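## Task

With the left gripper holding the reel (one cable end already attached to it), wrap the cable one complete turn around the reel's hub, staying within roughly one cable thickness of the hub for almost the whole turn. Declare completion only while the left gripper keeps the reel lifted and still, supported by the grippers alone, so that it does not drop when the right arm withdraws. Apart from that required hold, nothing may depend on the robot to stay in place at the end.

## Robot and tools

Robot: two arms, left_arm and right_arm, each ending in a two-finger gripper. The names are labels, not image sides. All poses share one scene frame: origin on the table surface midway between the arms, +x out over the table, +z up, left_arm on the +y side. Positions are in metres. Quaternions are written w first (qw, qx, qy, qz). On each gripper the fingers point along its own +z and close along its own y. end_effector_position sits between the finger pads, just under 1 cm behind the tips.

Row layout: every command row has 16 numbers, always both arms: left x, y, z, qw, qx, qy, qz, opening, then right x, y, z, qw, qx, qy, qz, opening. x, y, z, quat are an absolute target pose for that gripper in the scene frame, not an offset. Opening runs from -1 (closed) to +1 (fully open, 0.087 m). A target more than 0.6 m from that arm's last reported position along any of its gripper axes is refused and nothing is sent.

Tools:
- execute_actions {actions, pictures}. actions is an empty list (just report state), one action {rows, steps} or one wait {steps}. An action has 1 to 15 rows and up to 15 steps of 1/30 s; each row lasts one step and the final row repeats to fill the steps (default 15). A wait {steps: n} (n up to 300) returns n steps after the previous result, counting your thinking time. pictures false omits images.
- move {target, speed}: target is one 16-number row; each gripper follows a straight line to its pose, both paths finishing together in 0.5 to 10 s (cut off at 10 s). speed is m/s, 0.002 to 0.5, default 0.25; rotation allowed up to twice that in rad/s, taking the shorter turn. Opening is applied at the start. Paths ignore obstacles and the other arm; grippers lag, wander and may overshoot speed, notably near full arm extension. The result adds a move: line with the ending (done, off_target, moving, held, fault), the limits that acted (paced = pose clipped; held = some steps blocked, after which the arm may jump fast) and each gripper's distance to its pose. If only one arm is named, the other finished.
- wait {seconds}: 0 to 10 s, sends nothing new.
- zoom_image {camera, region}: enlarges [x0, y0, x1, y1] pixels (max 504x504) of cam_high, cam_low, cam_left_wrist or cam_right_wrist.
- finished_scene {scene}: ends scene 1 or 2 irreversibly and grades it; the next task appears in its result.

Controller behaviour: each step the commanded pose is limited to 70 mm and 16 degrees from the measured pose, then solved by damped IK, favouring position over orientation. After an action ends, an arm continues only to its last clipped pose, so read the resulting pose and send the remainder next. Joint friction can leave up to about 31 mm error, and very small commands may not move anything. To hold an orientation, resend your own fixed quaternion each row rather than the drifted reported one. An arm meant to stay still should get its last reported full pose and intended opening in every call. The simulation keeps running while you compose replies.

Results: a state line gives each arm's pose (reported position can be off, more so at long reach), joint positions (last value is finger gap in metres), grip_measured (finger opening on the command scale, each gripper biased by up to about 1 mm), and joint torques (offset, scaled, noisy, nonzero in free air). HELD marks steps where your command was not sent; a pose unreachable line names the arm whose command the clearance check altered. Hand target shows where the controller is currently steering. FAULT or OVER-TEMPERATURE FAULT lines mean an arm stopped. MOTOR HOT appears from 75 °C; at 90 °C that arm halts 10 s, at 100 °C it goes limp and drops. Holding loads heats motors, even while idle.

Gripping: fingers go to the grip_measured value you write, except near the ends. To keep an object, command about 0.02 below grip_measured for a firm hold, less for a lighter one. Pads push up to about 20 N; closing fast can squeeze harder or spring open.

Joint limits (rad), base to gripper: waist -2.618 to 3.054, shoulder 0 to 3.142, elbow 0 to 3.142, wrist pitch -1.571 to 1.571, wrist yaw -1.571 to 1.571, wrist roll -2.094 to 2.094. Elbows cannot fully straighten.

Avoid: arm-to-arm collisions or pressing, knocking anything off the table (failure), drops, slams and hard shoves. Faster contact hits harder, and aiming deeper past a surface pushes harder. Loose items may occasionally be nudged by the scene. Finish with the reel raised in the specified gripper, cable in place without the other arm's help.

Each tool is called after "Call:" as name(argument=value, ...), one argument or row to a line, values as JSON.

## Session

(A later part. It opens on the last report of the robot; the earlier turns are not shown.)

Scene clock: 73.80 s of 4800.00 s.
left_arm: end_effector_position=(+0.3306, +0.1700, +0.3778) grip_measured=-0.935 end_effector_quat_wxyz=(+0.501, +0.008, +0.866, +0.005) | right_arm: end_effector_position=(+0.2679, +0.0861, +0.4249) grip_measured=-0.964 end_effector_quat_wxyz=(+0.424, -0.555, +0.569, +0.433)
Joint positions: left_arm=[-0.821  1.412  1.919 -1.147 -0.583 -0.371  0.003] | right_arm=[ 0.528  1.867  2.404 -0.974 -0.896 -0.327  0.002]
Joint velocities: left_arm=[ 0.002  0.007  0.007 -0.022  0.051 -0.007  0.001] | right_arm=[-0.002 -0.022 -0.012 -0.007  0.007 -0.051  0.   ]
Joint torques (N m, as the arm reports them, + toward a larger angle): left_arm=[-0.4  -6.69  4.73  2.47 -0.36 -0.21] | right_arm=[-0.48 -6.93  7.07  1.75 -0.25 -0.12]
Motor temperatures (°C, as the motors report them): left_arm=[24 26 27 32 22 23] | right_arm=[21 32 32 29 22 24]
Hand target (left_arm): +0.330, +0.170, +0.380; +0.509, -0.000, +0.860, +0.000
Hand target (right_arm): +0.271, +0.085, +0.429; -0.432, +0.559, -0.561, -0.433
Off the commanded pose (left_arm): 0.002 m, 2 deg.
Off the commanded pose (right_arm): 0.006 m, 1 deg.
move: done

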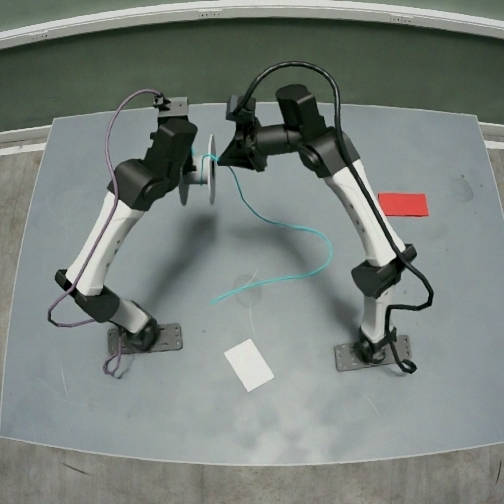

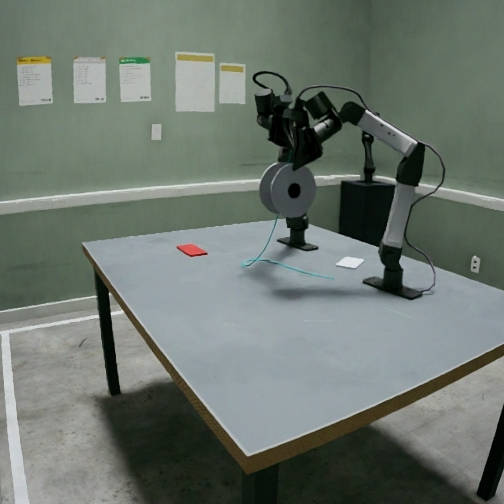

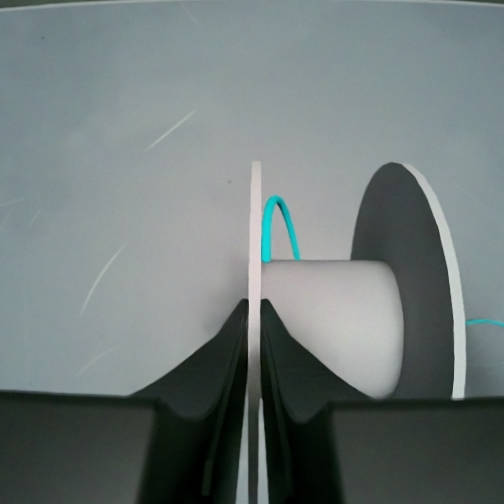

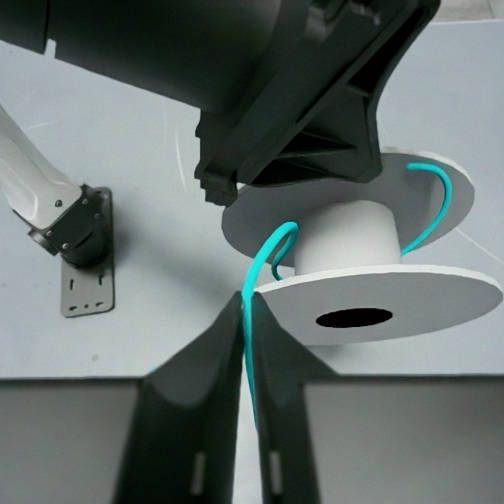

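Call:
move(
  target=[0.28,0.17,0.38,0.51,0,0.86,0,-0.97,0.33,0.10,0.405,0.45,-0.545,0.545,0.45,-0.985],
  speed=0.06,
)

Call:
move(
  target=[0.28,0.17,0.38,0.51,0,0.86,0,-0.97,0.375,0.125,0.33,0.47,-0.53,0.53,0.47,-0.975],
  speed=0.06,
)

Scene clock: 79.70 s of 4800.00 s.
left_arm: end_effector_position=(+0.2826, +0.1677, +0.3824) grip_measured=-0.935 end_effector_quat_wxyz=(+0.508, +0.004, +0.861, -0.001) | right_arm: end_effector_position=(+0.3232, +0.1002, +0.4122) grip_measured=-0.964 end_effector_quat_wxyz=(-0.454, +0.550, -0.540, -0.446)
Joint positions: left_arm=[-0.994  1.326  1.891 -1.265 -0.72  -0.504  0.003] | right_arm=[ 0.464  1.98   2.404 -0.771 -0.981 -0.309  0.002]
Joint velocities: left_arm=[-0.012 -0.007  0.012 -0.037 -0.007  0.022 -0.   ] | right_arm=[-0.007  0.007 -0.002  0.007 -0.022 -0.081 -0.   ]
Joint torques (N m, as the arm reports them, + toward a larger angle): left_arm=[-0.6  -5.14  4.32  2.06 -0.47 -0.23] | right_arm=[-0.58 -8.66  3.69  1.86 -0.2   0.03]
Motor temperatures (°C, as the motors report them): left_arm=[24 26 27 33 22 23] | right_arm=[21 32 32 29 22 24]
Hand target (left_arm): +0.280, +0.170, +0.380; +0.510, +0.000, +0.860, +0.001
Hand target (right_arm): +0.330, +0.100, +0.404; -0.450, +0.545, -0.546, -0.450
Off the commanded pose (left_arm): 0.004 m, 1 deg.
Off the commanded pose (right_arm): 0.010 m, 1 deg.
move: done

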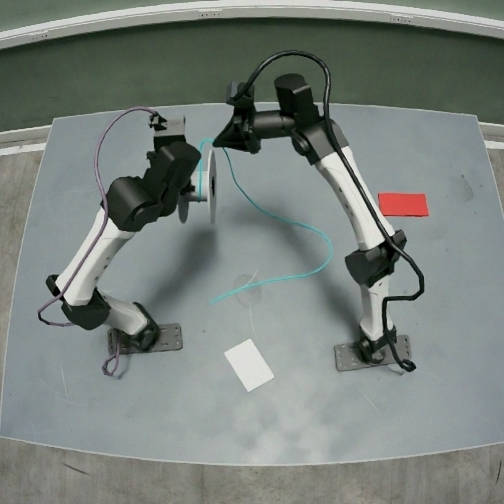

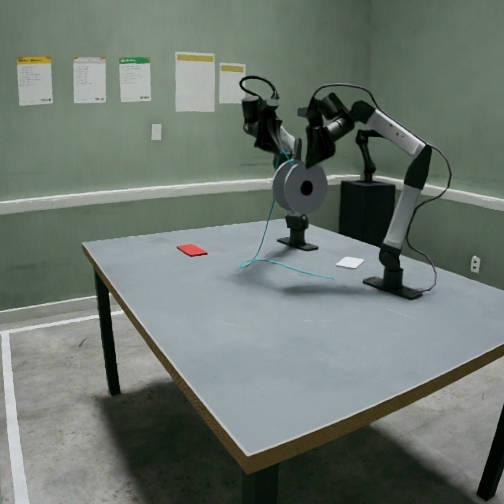

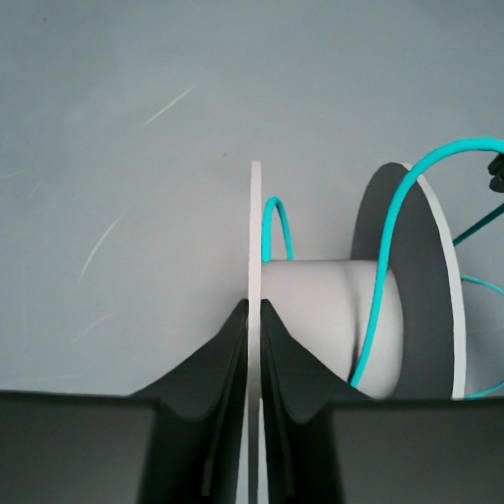

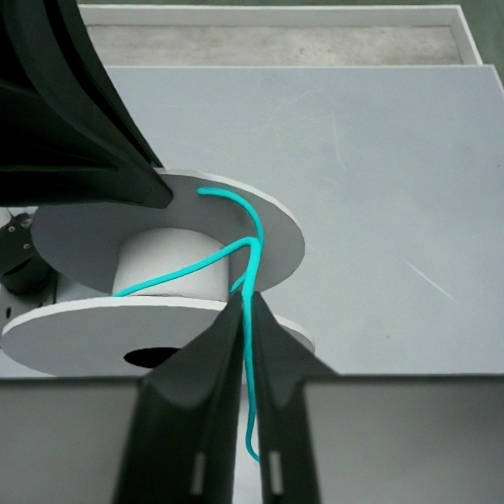

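Scene clock: 81.90 s of 4800.00 s.
left_arm: end_effector_position=(+0.2809, +0.1700, +0.3802) grip_measured=-0.935 end_effector_quat_wxyz=(+0.503, +0.007, +0.864, +0.005) | right_arm: end_effector_position=(+0.3657, +0.1265, +0.3417) grip_measured=-0.964 end_effector_quat_wxyz=(+0.474, -0.535, +0.520, +0.467)
Joint positions: left_arm=[-0.994  1.326  1.891 -1.282 -0.722 -0.505  0.003] | right_arm=[ 0.452  1.98   1.993 -0.232 -1.017 -0.208  0.002]
Joint velocities: left_arm=[-0.007 -0.002 -0.012 -0.051  0.066  0.007  0.001] | right_arm=[ 0.007 -0.007  0.002  0.051  0.066 -0.022 -0.001]
Joint torques (N m, as the arm reports them, + toward a larger angle): left_arm=[-0.52 -5.17  4.21  2.27 -0.43 -0.22] | right_arm=[-0.7  -9.28  5.04  1.94 -0.07  0.09]
Motor temperatures (°C, as the motors report them): left_arm=[24 26 27 33 22 23] | right_arm=[21 32 32 30 22 24]
Hand target (left_arm): +0.280, +0.170, +0.380; +0.509, +0.000, +0.860, +0.000
Hand target (right_arm): +0.373, +0.124, +0.329; -0.469, +0.529, -0.529, -0.469
Off the commanded pose (left_arm): 0.001 m, 1 deg.
Off the commanded pose (right_arm): 0.015 m, 1 deg.
move: off_target (right_arm)

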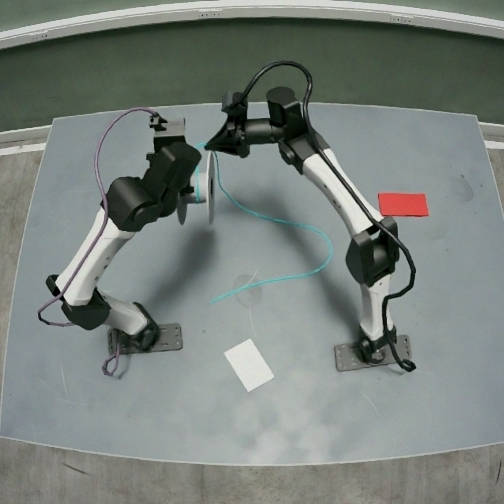

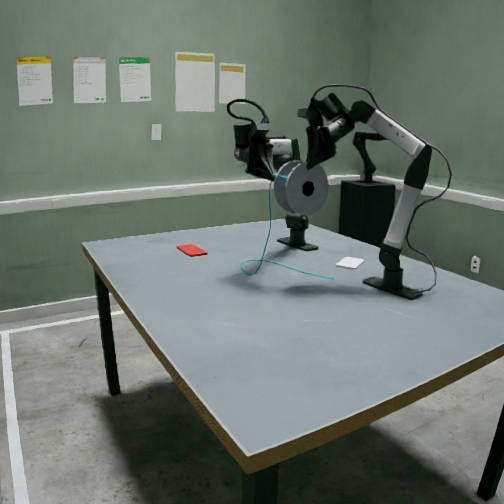

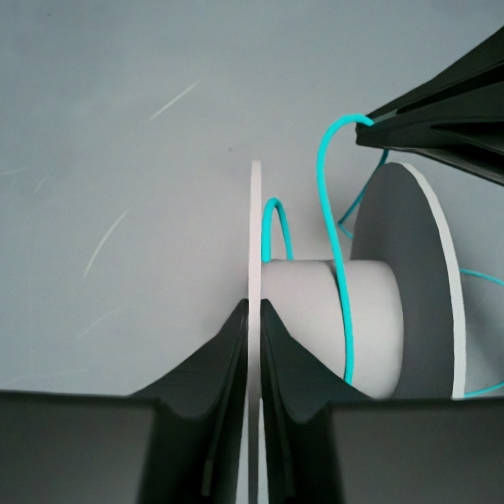

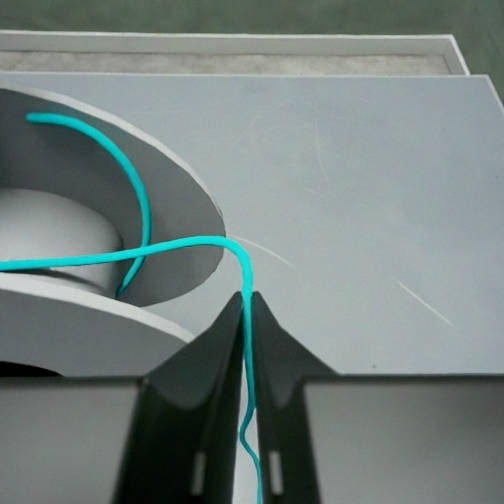

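Call:
move(
  target=[0.28,0.17,0.40,0.51,0,0.86,0,-0.97,0.37,0.14,0.26,0.5,-0.5,0.5,0.5,-0.965],
  speed=0.05,
)

Scene clock: 85.87 s of 4800.00 s.
left_arm: end_effector_position=(+0.2793, +0.1731, +0.3871) grip_measured=-0.935 end_effector_quat_wxyz=(+0.496, +0.012, +0.868, +0.017) | right_arm: end_effector_position=(+0.3639, +0.1397, +0.2737) grip_measured=-0.961 end_effector_quat_wxyz=(+0.503, -0.513, +0.479, +0.504)
Joint positions: left_arm=[-0.994  1.37   1.985 -1.362 -0.727 -0.505  0.003] | right_arm=[ 0.462  1.98   1.561  0.446 -1.045 -0.009  0.002]
Joint velocities: left_arm=[-0.002  0.027 -0.007 -0.081  0.022  0.022 -0.   ] | right_arm=[-0.007 -0.017 -0.032  0.081 -0.037 -0.037  0.001]
Joint torques (N m, as the arm reports them, + toward a larger angle): left_arm=[-0.57 -3.49  9.15  2.09 -0.38 -0.22] | right_arm=[  0.24 -10.02   4.76   1.6    0.42   0.01]
Motor temperatures (°C, as the motors report them): left_arm=[24 26 27 33 22 23] | right_arm=[21 33 32 30 22 24]
Hand target (left_arm): +0.280, +0.170, +0.400; +0.510, +0.000, +0.860, -0.000
Hand target (right_arm): +0.368, +0.139, +0.260; +0.500, -0.501, +0.500, +0.500
Off the commanded pose (left_arm): 0.013 m, 3 deg.
Off the commanded pose (right_arm): 0.015 m, 3 deg.
move: off_target (left_arm, right_arm)

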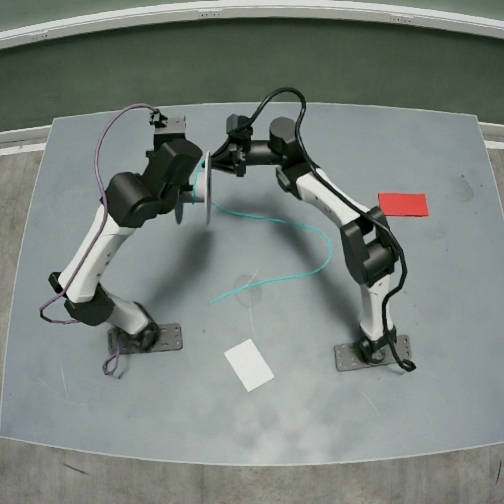

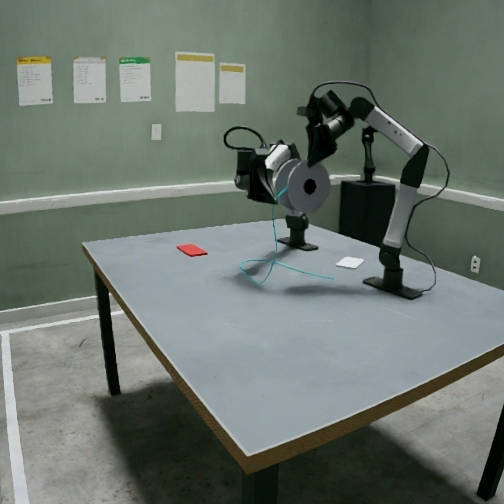

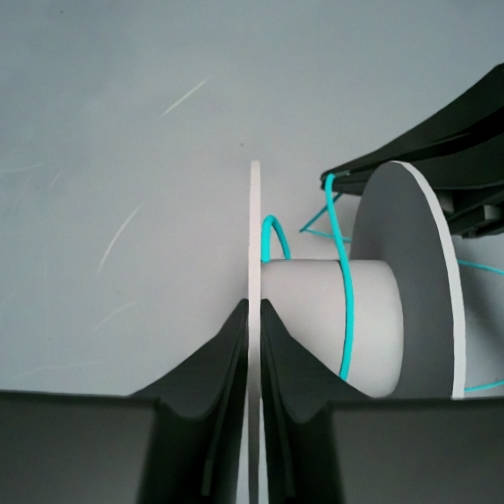

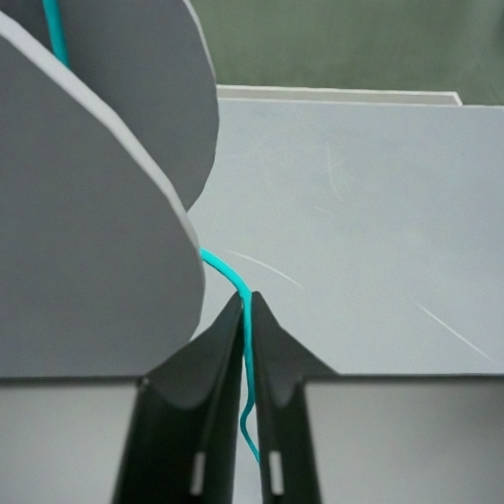

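Tightening. Slide down with a light grip.

Call:
move(
  target=[0.31,0.17,0.44,0.51,0,0.86,0,-0.97,0.38,0.14,0.12,0.52,-0.48,0.48,0.52,-0.945],
  speed=0.06,
)

Scene clock: 90.43 s of 4800.00 s.
left_arm: end_effector_position=(+0.3064, +0.1696, +0.4188) grip_measured=-0.934 end_effector_quat_wxyz=(+0.479, +0.023, +0.877, +0.025) | right_arm: end_effector_position=(+0.3725, +0.1468, +0.1660) grip_measured=-0.944 end_effector_quat_wxyz=(+0.559, -0.498, +0.422, +0.511)
Joint positions: left_arm=[-0.897  1.636  2.465 -1.567 -0.64  -0.419  0.003] | right_arm=[ 0.462  2.253  1.333  1.209 -1.03   0.124  0.002]
Joint velocities: left_arm=[-0.002  0.012  0.012 -0.007  0.022 -0.007 -0.   ] | right_arm=[ 0.002  0.002  0.002 -0.007  0.051  0.022 -0.   ]
Joint torques (N m, as the arm reports them, + toward a larger angle): left_arm=[ 0.45 -5.92  8.96  2.5  -0.34 -0.16] | right_arm=[-1.03 -8.25  3.02  0.87  0.28  0.05]
Motor temperatures (°C, as the motors report them): left_arm=[24 26 28 33 22 23] | right_arm=[21 33 31 29 22 24]
Hand target (left_arm): +0.309, +0.170, +0.440; +0.511, +0.000, +0.860, -0.000
Hand target (right_arm): +0.376, +0.138, +0.121; +0.520, -0.479, +0.479, +0.520
Off the commanded pose (left_arm): 0.022 m, 6 deg.
Off the commanded pose (right_arm): 0.047 m, 8 deg.
move: off_target (left_arm, right_arm)

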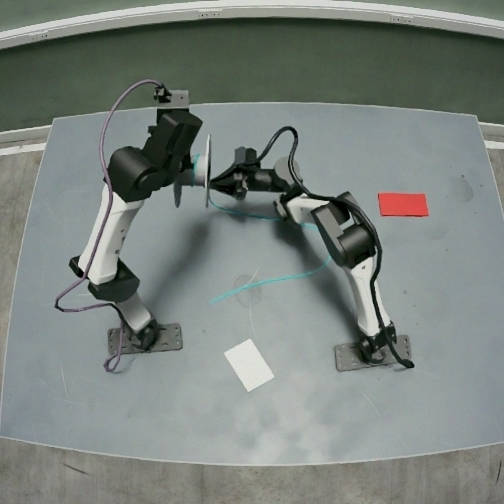

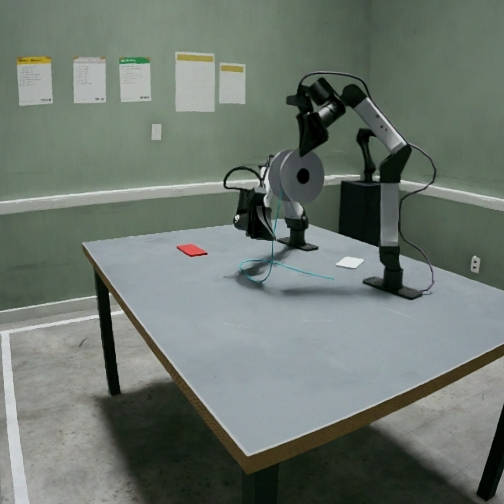

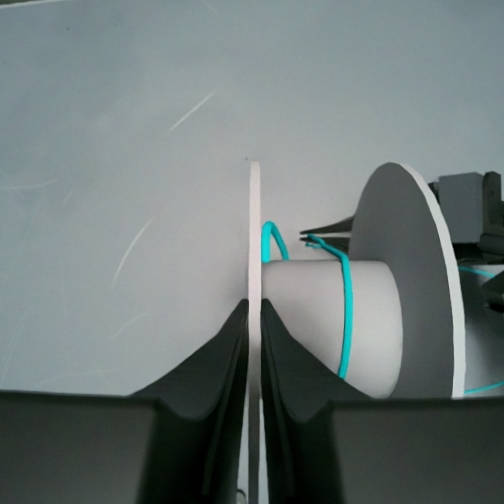

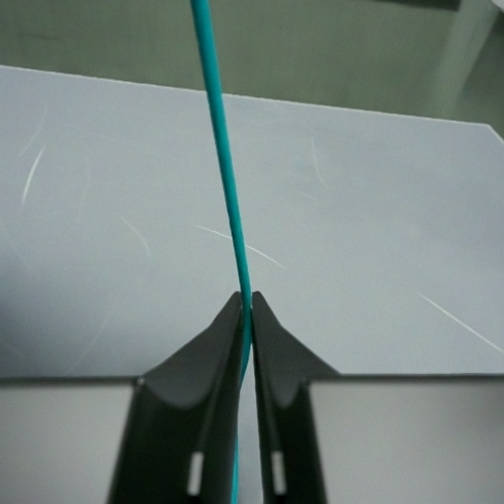

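Taut. Loosen more.

Call:
move(
  target=[0.32,0.17,0.44,0.51,0,0.86,0,-0.97,0.38,0.125,0.12,0.53,-0.47,0.47,0.53,-0.925],
  speed=0.05,
)

Scene clock: 93.87 s of 4800.00 s.
left_arm: end_effector_position=(+0.3124, +0.1743, +0.4329) grip_measured=-0.935 end_effector_quat_wxyz=(+0.499, +0.007, +0.867, +0.010) | right_arm: end_effector_position=(+0.3807, +0.1305, +0.1302) grip_measured=-0.925 end_effector_quat_wxyz=(+0.536, -0.472, +0.462, +0.526)
Joint positions: left_arm=[-0.866  1.637  2.507 -1.538 -0.627 -0.405  0.003] | right_arm=[ 0.425  2.317  1.3    1.271 -1.036  0.199  0.003]
Joint velocities: left_arm=[-0.007  0.002 -0.027 -0.037 -0.081 -0.022 -0.   ] | right_arm=[ 0.022 -0.012 -0.002 -0.051 -0.037  0.007 -0.   ]
Joint torques (N m, as the arm reports them, + toward a larger angle): left_arm=[ 0.71 -3.54  7.33  2.44 -0.18 -0.05] | right_arm=[ -0.63 -10.76   3.9    1.66   0.07   0.08]
Motor temperatures (°C, as the motors report them): left_arm=[24 26 28 33 22 23] | right_arm=[21 33 31 29 22 24]
Hand target (left_arm): +0.320, +0.170, +0.440; +0.511, +0.000, +0.860, +0.000
Hand target (right_arm): +0.379, +0.125, +0.120; +0.529, -0.469, +0.469, +0.529
Off the commanded pose (left_arm): 0.011 m, 2 deg.
Off the commanded pose (right_arm): 0.012 m, 1 deg.
move: off_target (left_arm, right_arm)

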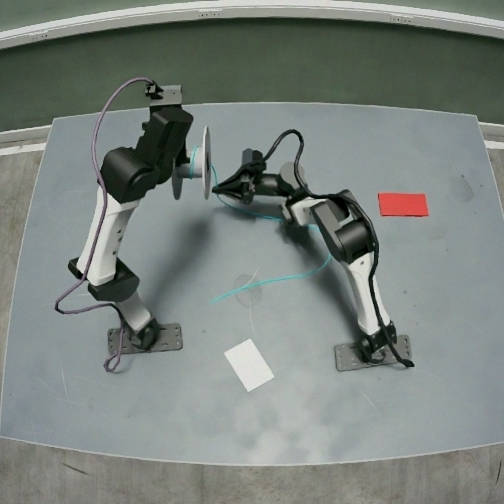

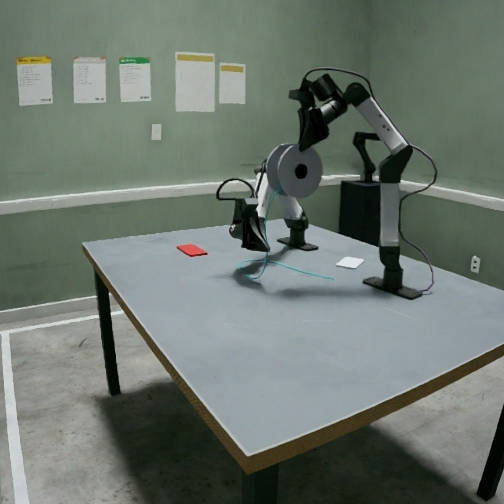

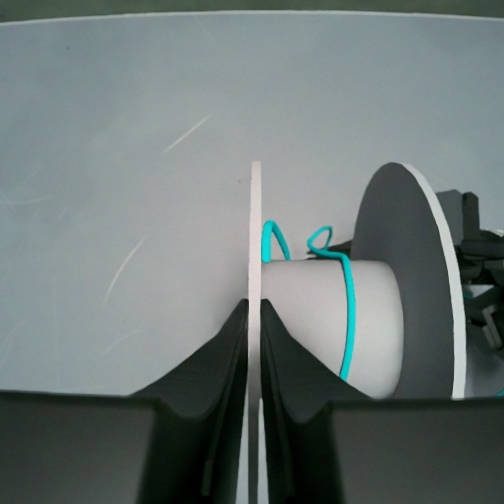

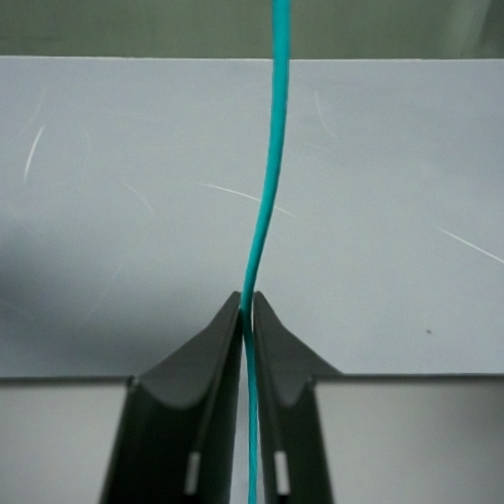

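Call:
move(
  target=[0.33,0.17,0.44,0.51,0,0.86,0,-0.97,0.18,0.115,0.23,0.38,-0.596,0.596,0.38,-0.985],
  speed=0.12,
)

Call:
move(
  target=[0.33,0.17,0.44,0.51,0,0.86,0,-0.97,0.17,0.088,0.41,0.38,-0.596,0.596,0.38,-0.985],
  speed=0.12,
)

Scene clock: 100.33 s of 4800.00 s.
left_arm: end_effector_position=(+0.3236, +0.1720, +0.4310) grip_measured=-0.935 end_effector_quat_wxyz=(+0.496, +0.009, +0.868, +0.010) | right_arm: end_effector_position=(+0.1821, +0.1111, +0.2138) grip_measured=-0.960 end_effector_quat_wxyz=(+0.362, -0.594, +0.611, +0.379)
Joint positions: left_arm=[-0.837  1.67   2.533 -1.525 -0.599 -0.383  0.003] | right_arm=[ 0.805  1.497  1.233 -0.312 -0.593 -0.311  0.002]
Joint velocities: left_arm=[ 0.002 -0.007  0.017  0.051 -0.037 -0.007 -0.   ] | right_arm=[-0.022 -0.017 -0.007  0.037  0.022 -0.007  0.001]
Joint torques (N m, as the arm reports them, + toward a larger angle): left_arm=[ 0.73 -4.55  7.45  2.44 -0.19 -0.06] | right_arm=[ 1.04 -7.6   8.72  1.74 -0.01 -0.14]
Motor temperatures (°C, as the motors report them): left_arm=[24 26 28 34 22 23] | right_arm=[21 34 31 30 22 24]
Hand target (left_arm): +0.330, +0.170, +0.440; +0.510, +0.000, +0.860, +0.000
Hand target (right_arm): +0.181, +0.114, +0.231; -0.380, +0.598, -0.596, -0.378
Off the commanded pose (left_arm): 0.011 m, 2 deg.
Off the commanded pose (right_arm): 0.017 m, 3 deg.
move: off_target (left_arm, right_arm)

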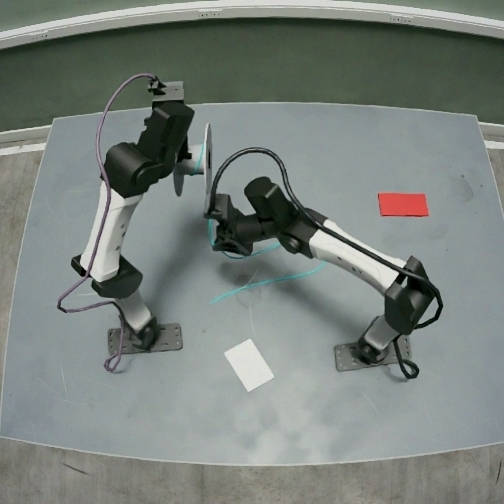

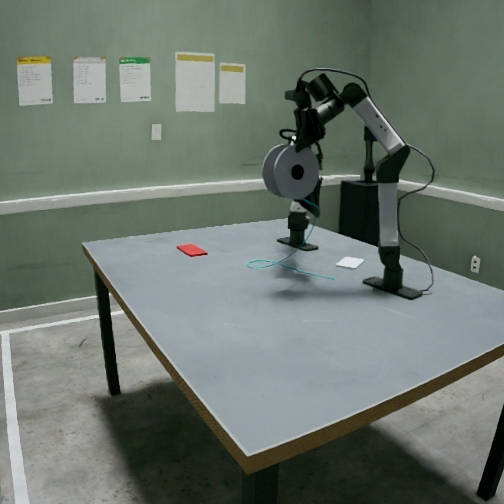

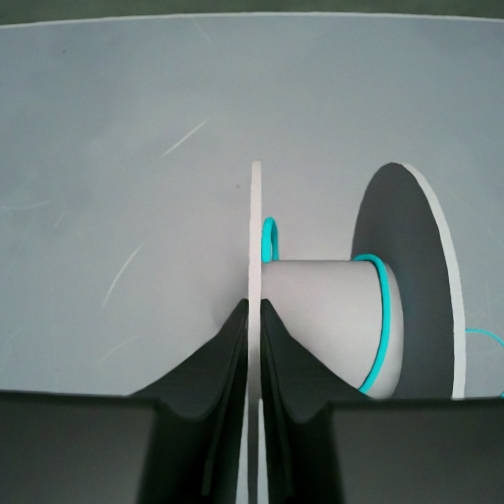

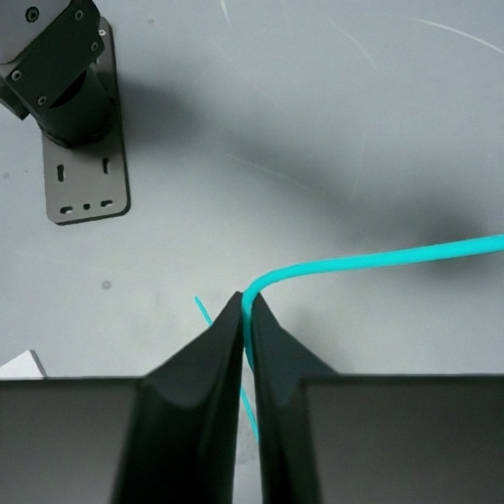

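Scene clock: 102.63 s of 4800.00 s.
left_arm: end_effector_position=(+0.3227, +0.1703, +0.4300) grip_measured=-0.935 end_effector_quat_wxyz=(+0.493, +0.012, +0.870, +0.006) | right_arm: end_effector_position=(+0.1717, +0.0899, +0.4030) grip_measured=-0.960 end_effector_quat_wxyz=(+0.373, -0.593, +0.606, +0.375)
Joint positions: left_arm=[-0.837  1.67   2.533 -1.527 -0.586 -0.383  0.003] | right_arm=[ 0.793  1.685  2.245 -1.119 -0.594 -0.323  0.002]
Joint velocities: left_arm=[-0.012 -0.022  0.012 -0.022  0.007  0.066 -0.001] | right_arm=[-0.007 -0.022  0.002 -0.037 -0.007  0.037 -0.   ]
Joint torques (N m, as the arm reports them, + toward a larger angle): left_arm=[ 0.72 -4.49  7.5   2.46 -0.35 -0.06] | right_arm=[-0.29 -5.63  7.13  1.77 -0.28 -0.16]
Motor temperatures (°C, as the motors report them): left_arm=[24 26 28 34 22 23] | right_arm=[21 34 32 30 22 24]
Hand target (left_arm): +0.330, +0.170, +0.440; +0.510, +0.000, +0.860, +0.000
Hand target (right_arm): +0.172, +0.091, +0.410; -0.381, +0.596, -0.596, -0.380
Off the commanded pose (left_arm): 0.012 m, 3 deg.
Off the commanded pose (right_arm): 0.007 m, 2 deg.
move: off_target (left_arm)

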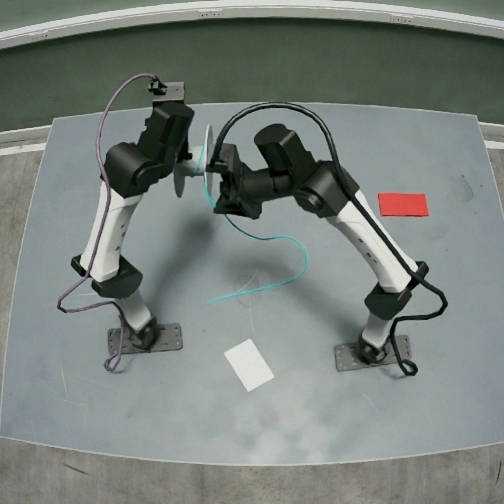

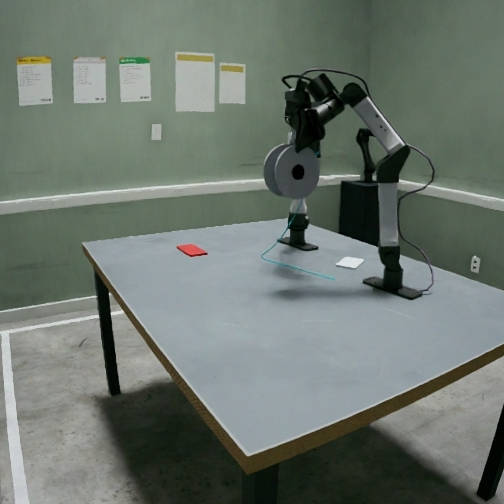

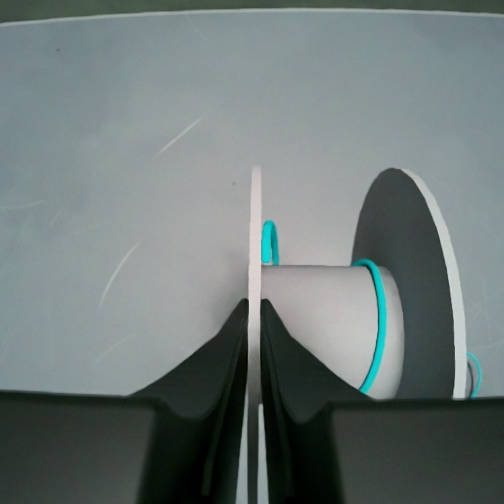

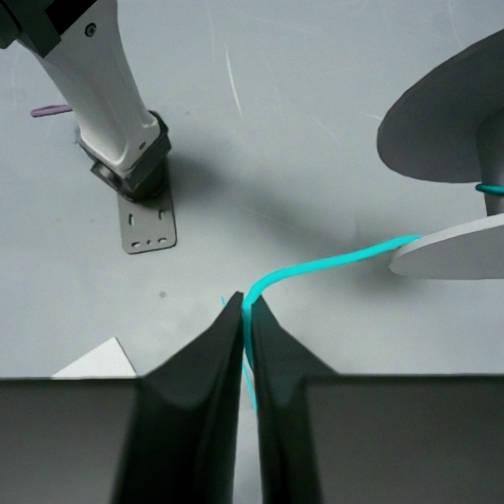

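Taut; keep closer now.

Call:
move(
  target=[0.33,0.17,0.38,0.51,0,0.86,0,-0.97,0.28,0.095,0.41,0.43,-0.56,0.56,0.43,-0.985],
  speed=0.08,
)

Call:
move(
  target=[0.28,0.17,0.38,0.51,0,0.86,0,-0.97,0.315,0.105,0.395,0.45,-0.545,0.545,0.45,-0.97],
  speed=0.05,
)

Scene clock: 107.77 s of 4800.00 s.
left_arm: end_effector_position=(+0.3285, +0.1647, +0.3775) grip_measured=-0.935 end_effector_quat_wxyz=(+0.500, +0.009, +0.866, -0.002) | right_arm: end_effector_position=(+0.2765, +0.0947, +0.3945) grip_measured=-0.960 end_effector_quat_wxyz=(+0.413, -0.560, +0.575, +0.431)
Joint positions: left_arm=[-0.837  1.413  1.919 -1.147 -0.583 -0.383  0.003] | right_arm=[ 0.535  1.844  2.245 -0.877 -0.89  -0.345  0.002]
Joint velocities: left_arm=[ 0.017 -0.012 -0.037  0.051 -0.007 -0.037 -0.   ] | right_arm=[ 0.012 -0.002 -0.012 -0.007 -0.022 -0.037 -0.   ]
Joint torques (N m, as the arm reports them, + toward a larger angle): left_arm=[ 0.77 -6.72  4.73  2.46 -0.37 -0.06] | right_arm=[-0.43 -7.68  8.09  1.94 -0.24  0.07]
Motor temperatures (°C, as the motors report them): left_arm=[24 26 28 34 22 23] | right_arm=[21 33 32 30 22 24]
Hand target (left_arm): +0.330, +0.170, +0.380; +0.510, +0.000, +0.860, +0.000
Hand target (right_arm): +0.280, +0.095, +0.409; -0.431, +0.559, -0.561, -0.432
Off the commanded pose (left_arm): 0.006 m, 2 deg.
Off the commanded pose (right_arm): 0.016 m, 3 deg.
move: off_target (right_arm)

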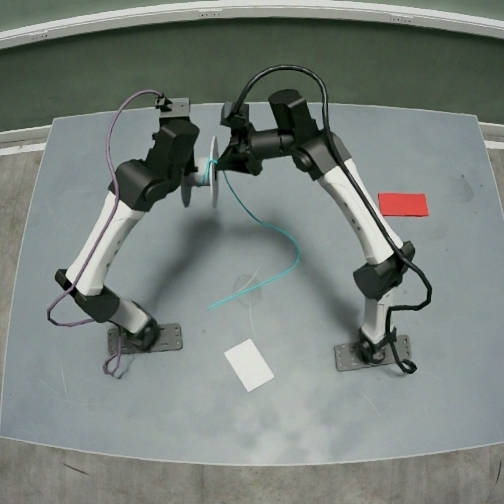

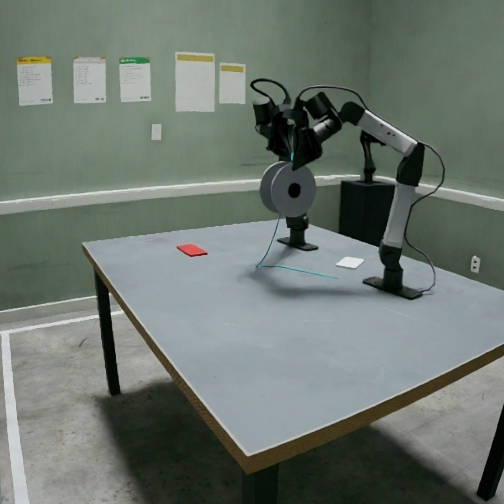

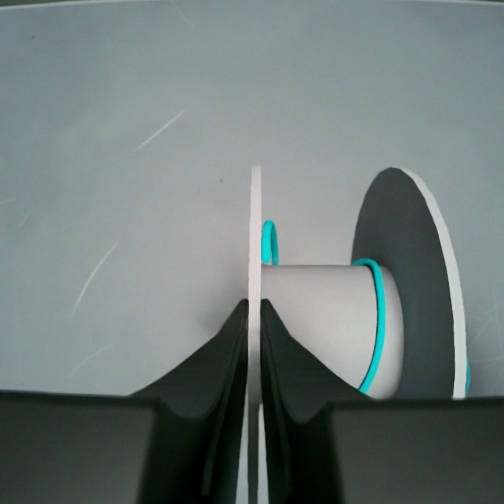

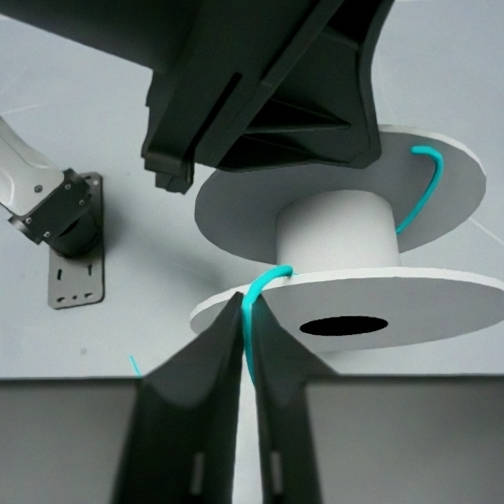

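Scene clock: 109.23 s of 4800.00 s.
left_arm: end_effector_position=(+0.2846, +0.1671, +0.3852) grip_measured=-0.935 end_effector_quat_wxyz=(+0.513, -0.002, +0.858, -0.004) | right_arm: end_effector_position=(+0.3054, +0.1049, +0.3989) grip_measured=-0.960 end_effector_quat_wxyz=(+0.445, -0.550, +0.545, +0.450)
Joint positions: left_arm=[-0.993  1.325  1.892 -1.251 -0.725 -0.506  0.003] | right_arm=[ 0.498  1.882  2.206 -0.676 -0.956 -0.29   0.002]
Joint velocities: left_arm=[ 0.012  0.002 -0.007 -0.022 -0.066 -0.037  0.001] | right_arm=[-0.002 -0.007 -0.007  0.007  0.007  0.037 -0.   ]
Joint torques (N m, as the arm reports them, + toward a larger angle): left_arm=[-0.67 -5.13  4.29  1.9  -0.38 -0.13] | right_arm=[-0.88 -8.15  4.59  2.12 -0.14  0.05]
Motor temperatures (°C, as the motors report them): left_arm=[24 26 28 34 22 23] | right_arm=[21 33 32 30 22 24]
Hand target (left_arm): +0.280, +0.170, +0.380; +0.510, +0.000, +0.860, +0.001
Hand target (right_arm): +0.315, +0.105, +0.394; -0.450, +0.546, -0.546, -0.450
Off the commanded pose (left_arm): 0.008 m, 1 deg.
Off the commanded pose (right_arm): 0.010 m, 1 deg.
move: done

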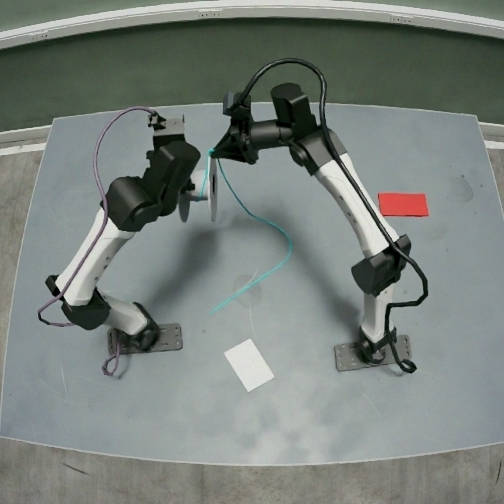

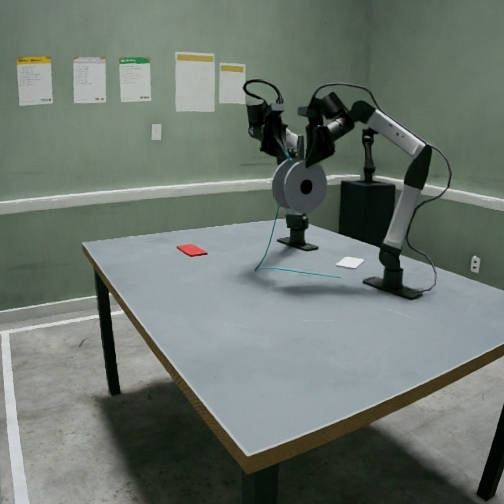

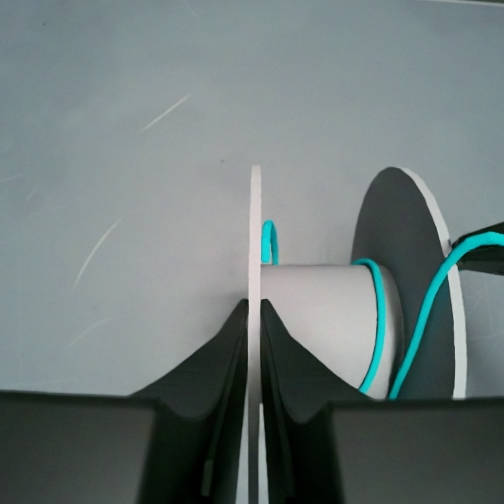

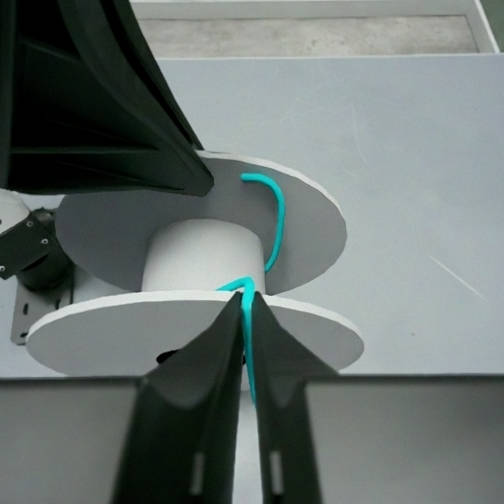

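Tight; need to slide a bit.

Call:
move(
  target=[0.28,0.17,0.38,0.51,0,0.86,0,-0.97,0.375,0.135,0.35,0.47,-0.53,0.53,0.47,-0.935],
  speed=0.04,
)

Scene clock: 113.97 s of 4800.00 s.
left_arm: end_effector_position=(+0.2834, +0.1762, +0.3834) grip_measured=-0.932 end_effector_quat_wxyz=(+0.512, -0.005, +0.859, +0.018) | right_arm: end_effector_position=(+0.3472, +0.1366, +0.3665) grip_measured=-0.934 end_effector_quat_wxyz=(-0.457, +0.546, -0.504, -0.489)
Joint positions: left_arm=[-0.993  1.325  1.892 -1.28  -0.761 -0.509  0.003] | right_arm=[ 0.479  2.013  2.135 -0.334 -1.059 -0.192  0.003]
Joint velocities: left_arm=[-0.017  0.002 -0.027  0.022 -0.051 -0.037  0.   ] | right_arm=[ 0.017  0.007 -0.027  0.022  0.051 -0.022 -0.001]
Joint torques (N m, as the arm reports them, + toward a larger angle): left_arm=[-0.68 -5.08  4.29  2.22  0.03 -0.18] | right_arm=[-1.48 -8.42  5.25  1.99  0.52  0.  ]
Motor temperatures (°C, as the motors report them): left_arm=[24 26 28 34 22 23] | right_arm=[21 33 32 31 22 24]
Hand target (left_arm): +0.280, +0.170, +0.380; +0.510, -0.000, +0.860, +0.001
Hand target (right_arm): +0.373, +0.133, +0.348; -0.468, +0.530, -0.529, -0.469
Off the commanded pose (left_arm): 0.008 m, 2 deg.
Off the commanded pose (right_arm): 0.032 m, 4 deg.
move: off_target (right_arm)

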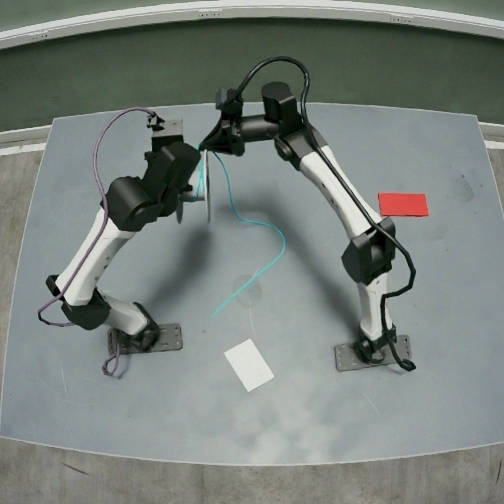

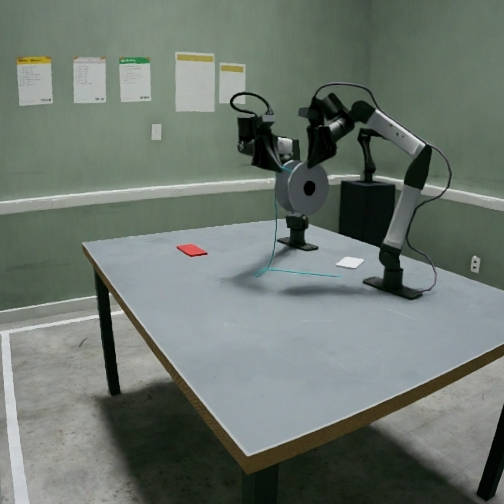

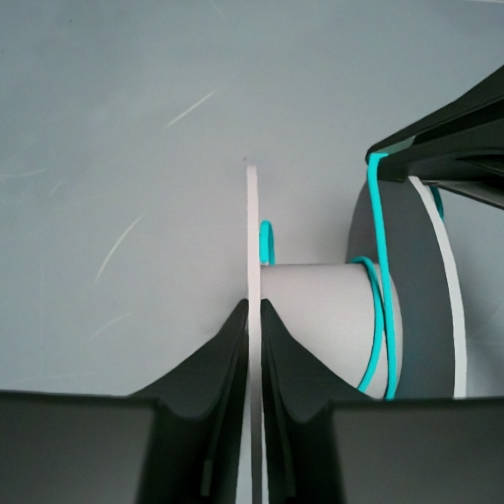

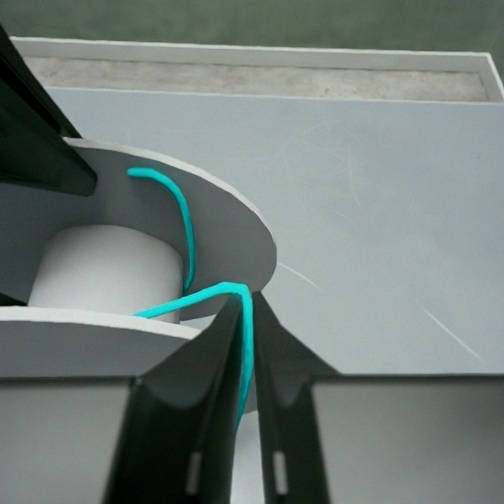

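Call:
move(
  target=[0.28,0.17,0.38,0.51,0,0.86,0,-0.97,0.39,0.145,0.33,0.664,-0.664,0.242,0.242,-0.915],
  speed=0.12,
)

Scene clock: 121.83 s of 4800.00 s.
left_arm: end_effector_position=(+0.2820, +0.1732, +0.3816) grip_measured=-0.935 end_effector_quat_wxyz=(+0.507, +0.001, +0.862, +0.011) | right_arm: end_effector_position=(+0.3901, +0.1456, +0.3288) grip_measured=-0.915 end_effector_quat_wxyz=(+0.659, -0.666, +0.245, +0.250)
Joint positions: left_arm=[-0.993  1.325  1.892 -1.282 -0.74  -0.508  0.003] | right_arm=[ 0.484  1.949  1.706  0.232 -1.001 -0.865  0.004]
Joint velocities: left_arm=[-0.007 -0.002 -0.007  0.037  0.022 -0.037  0.001] | right_arm=[-0.007  0.012 -0.017  0.007  0.022  0.066  0.   ]
Joint torques (N m, as the arm reports them, + toward a larger angle): left_arm=[-0.71 -5.14  4.14  2.26 -0.22 -0.21] | right_arm=[  0.51 -10.89   5.28   1.82   0.2   -0.09]
Motor temperatures (°C, as the motors report them): left_arm=[24 26 28 34 22 23] | right_arm=[21 34 31 31 22 24]
Hand target (left_arm): +0.280, +0.170, +0.380; +0.510, -0.000, +0.860, +0.000
Hand target (right_arm): +0.389, +0.145, +0.329; +0.664, -0.665, +0.242, +0.242
Off the commanded pose (left_arm): 0.004 m, 1 deg.
Off the commanded pose (right_arm): 0.001 m, 1 deg.
move: done

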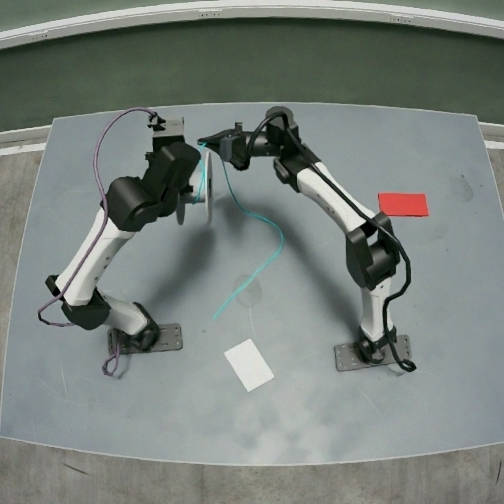

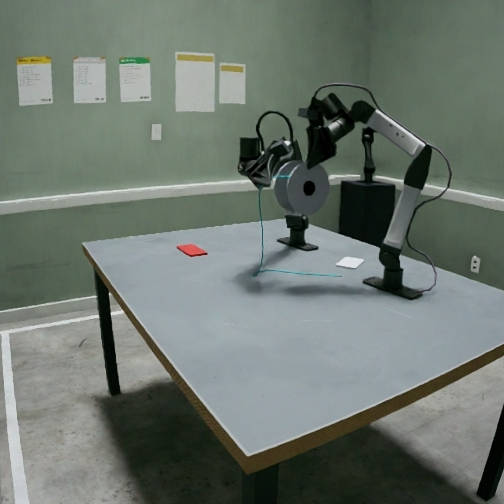

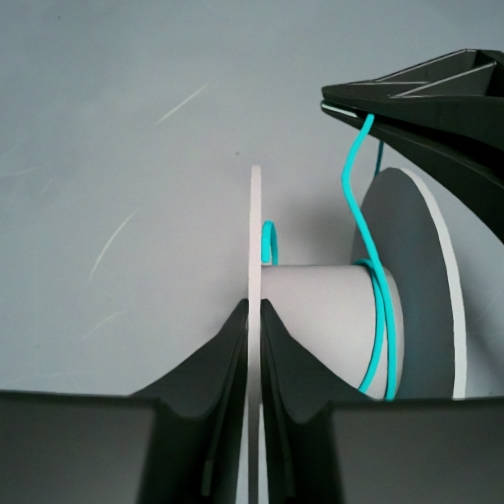

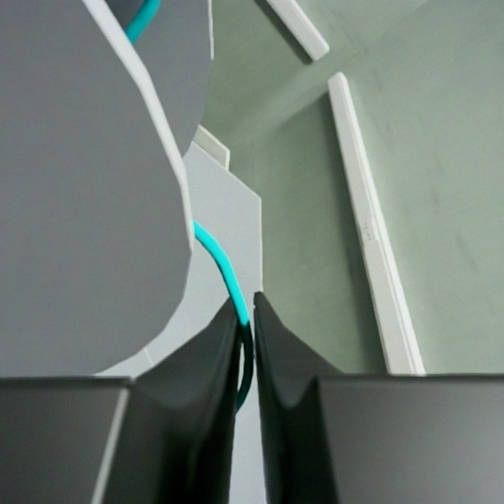

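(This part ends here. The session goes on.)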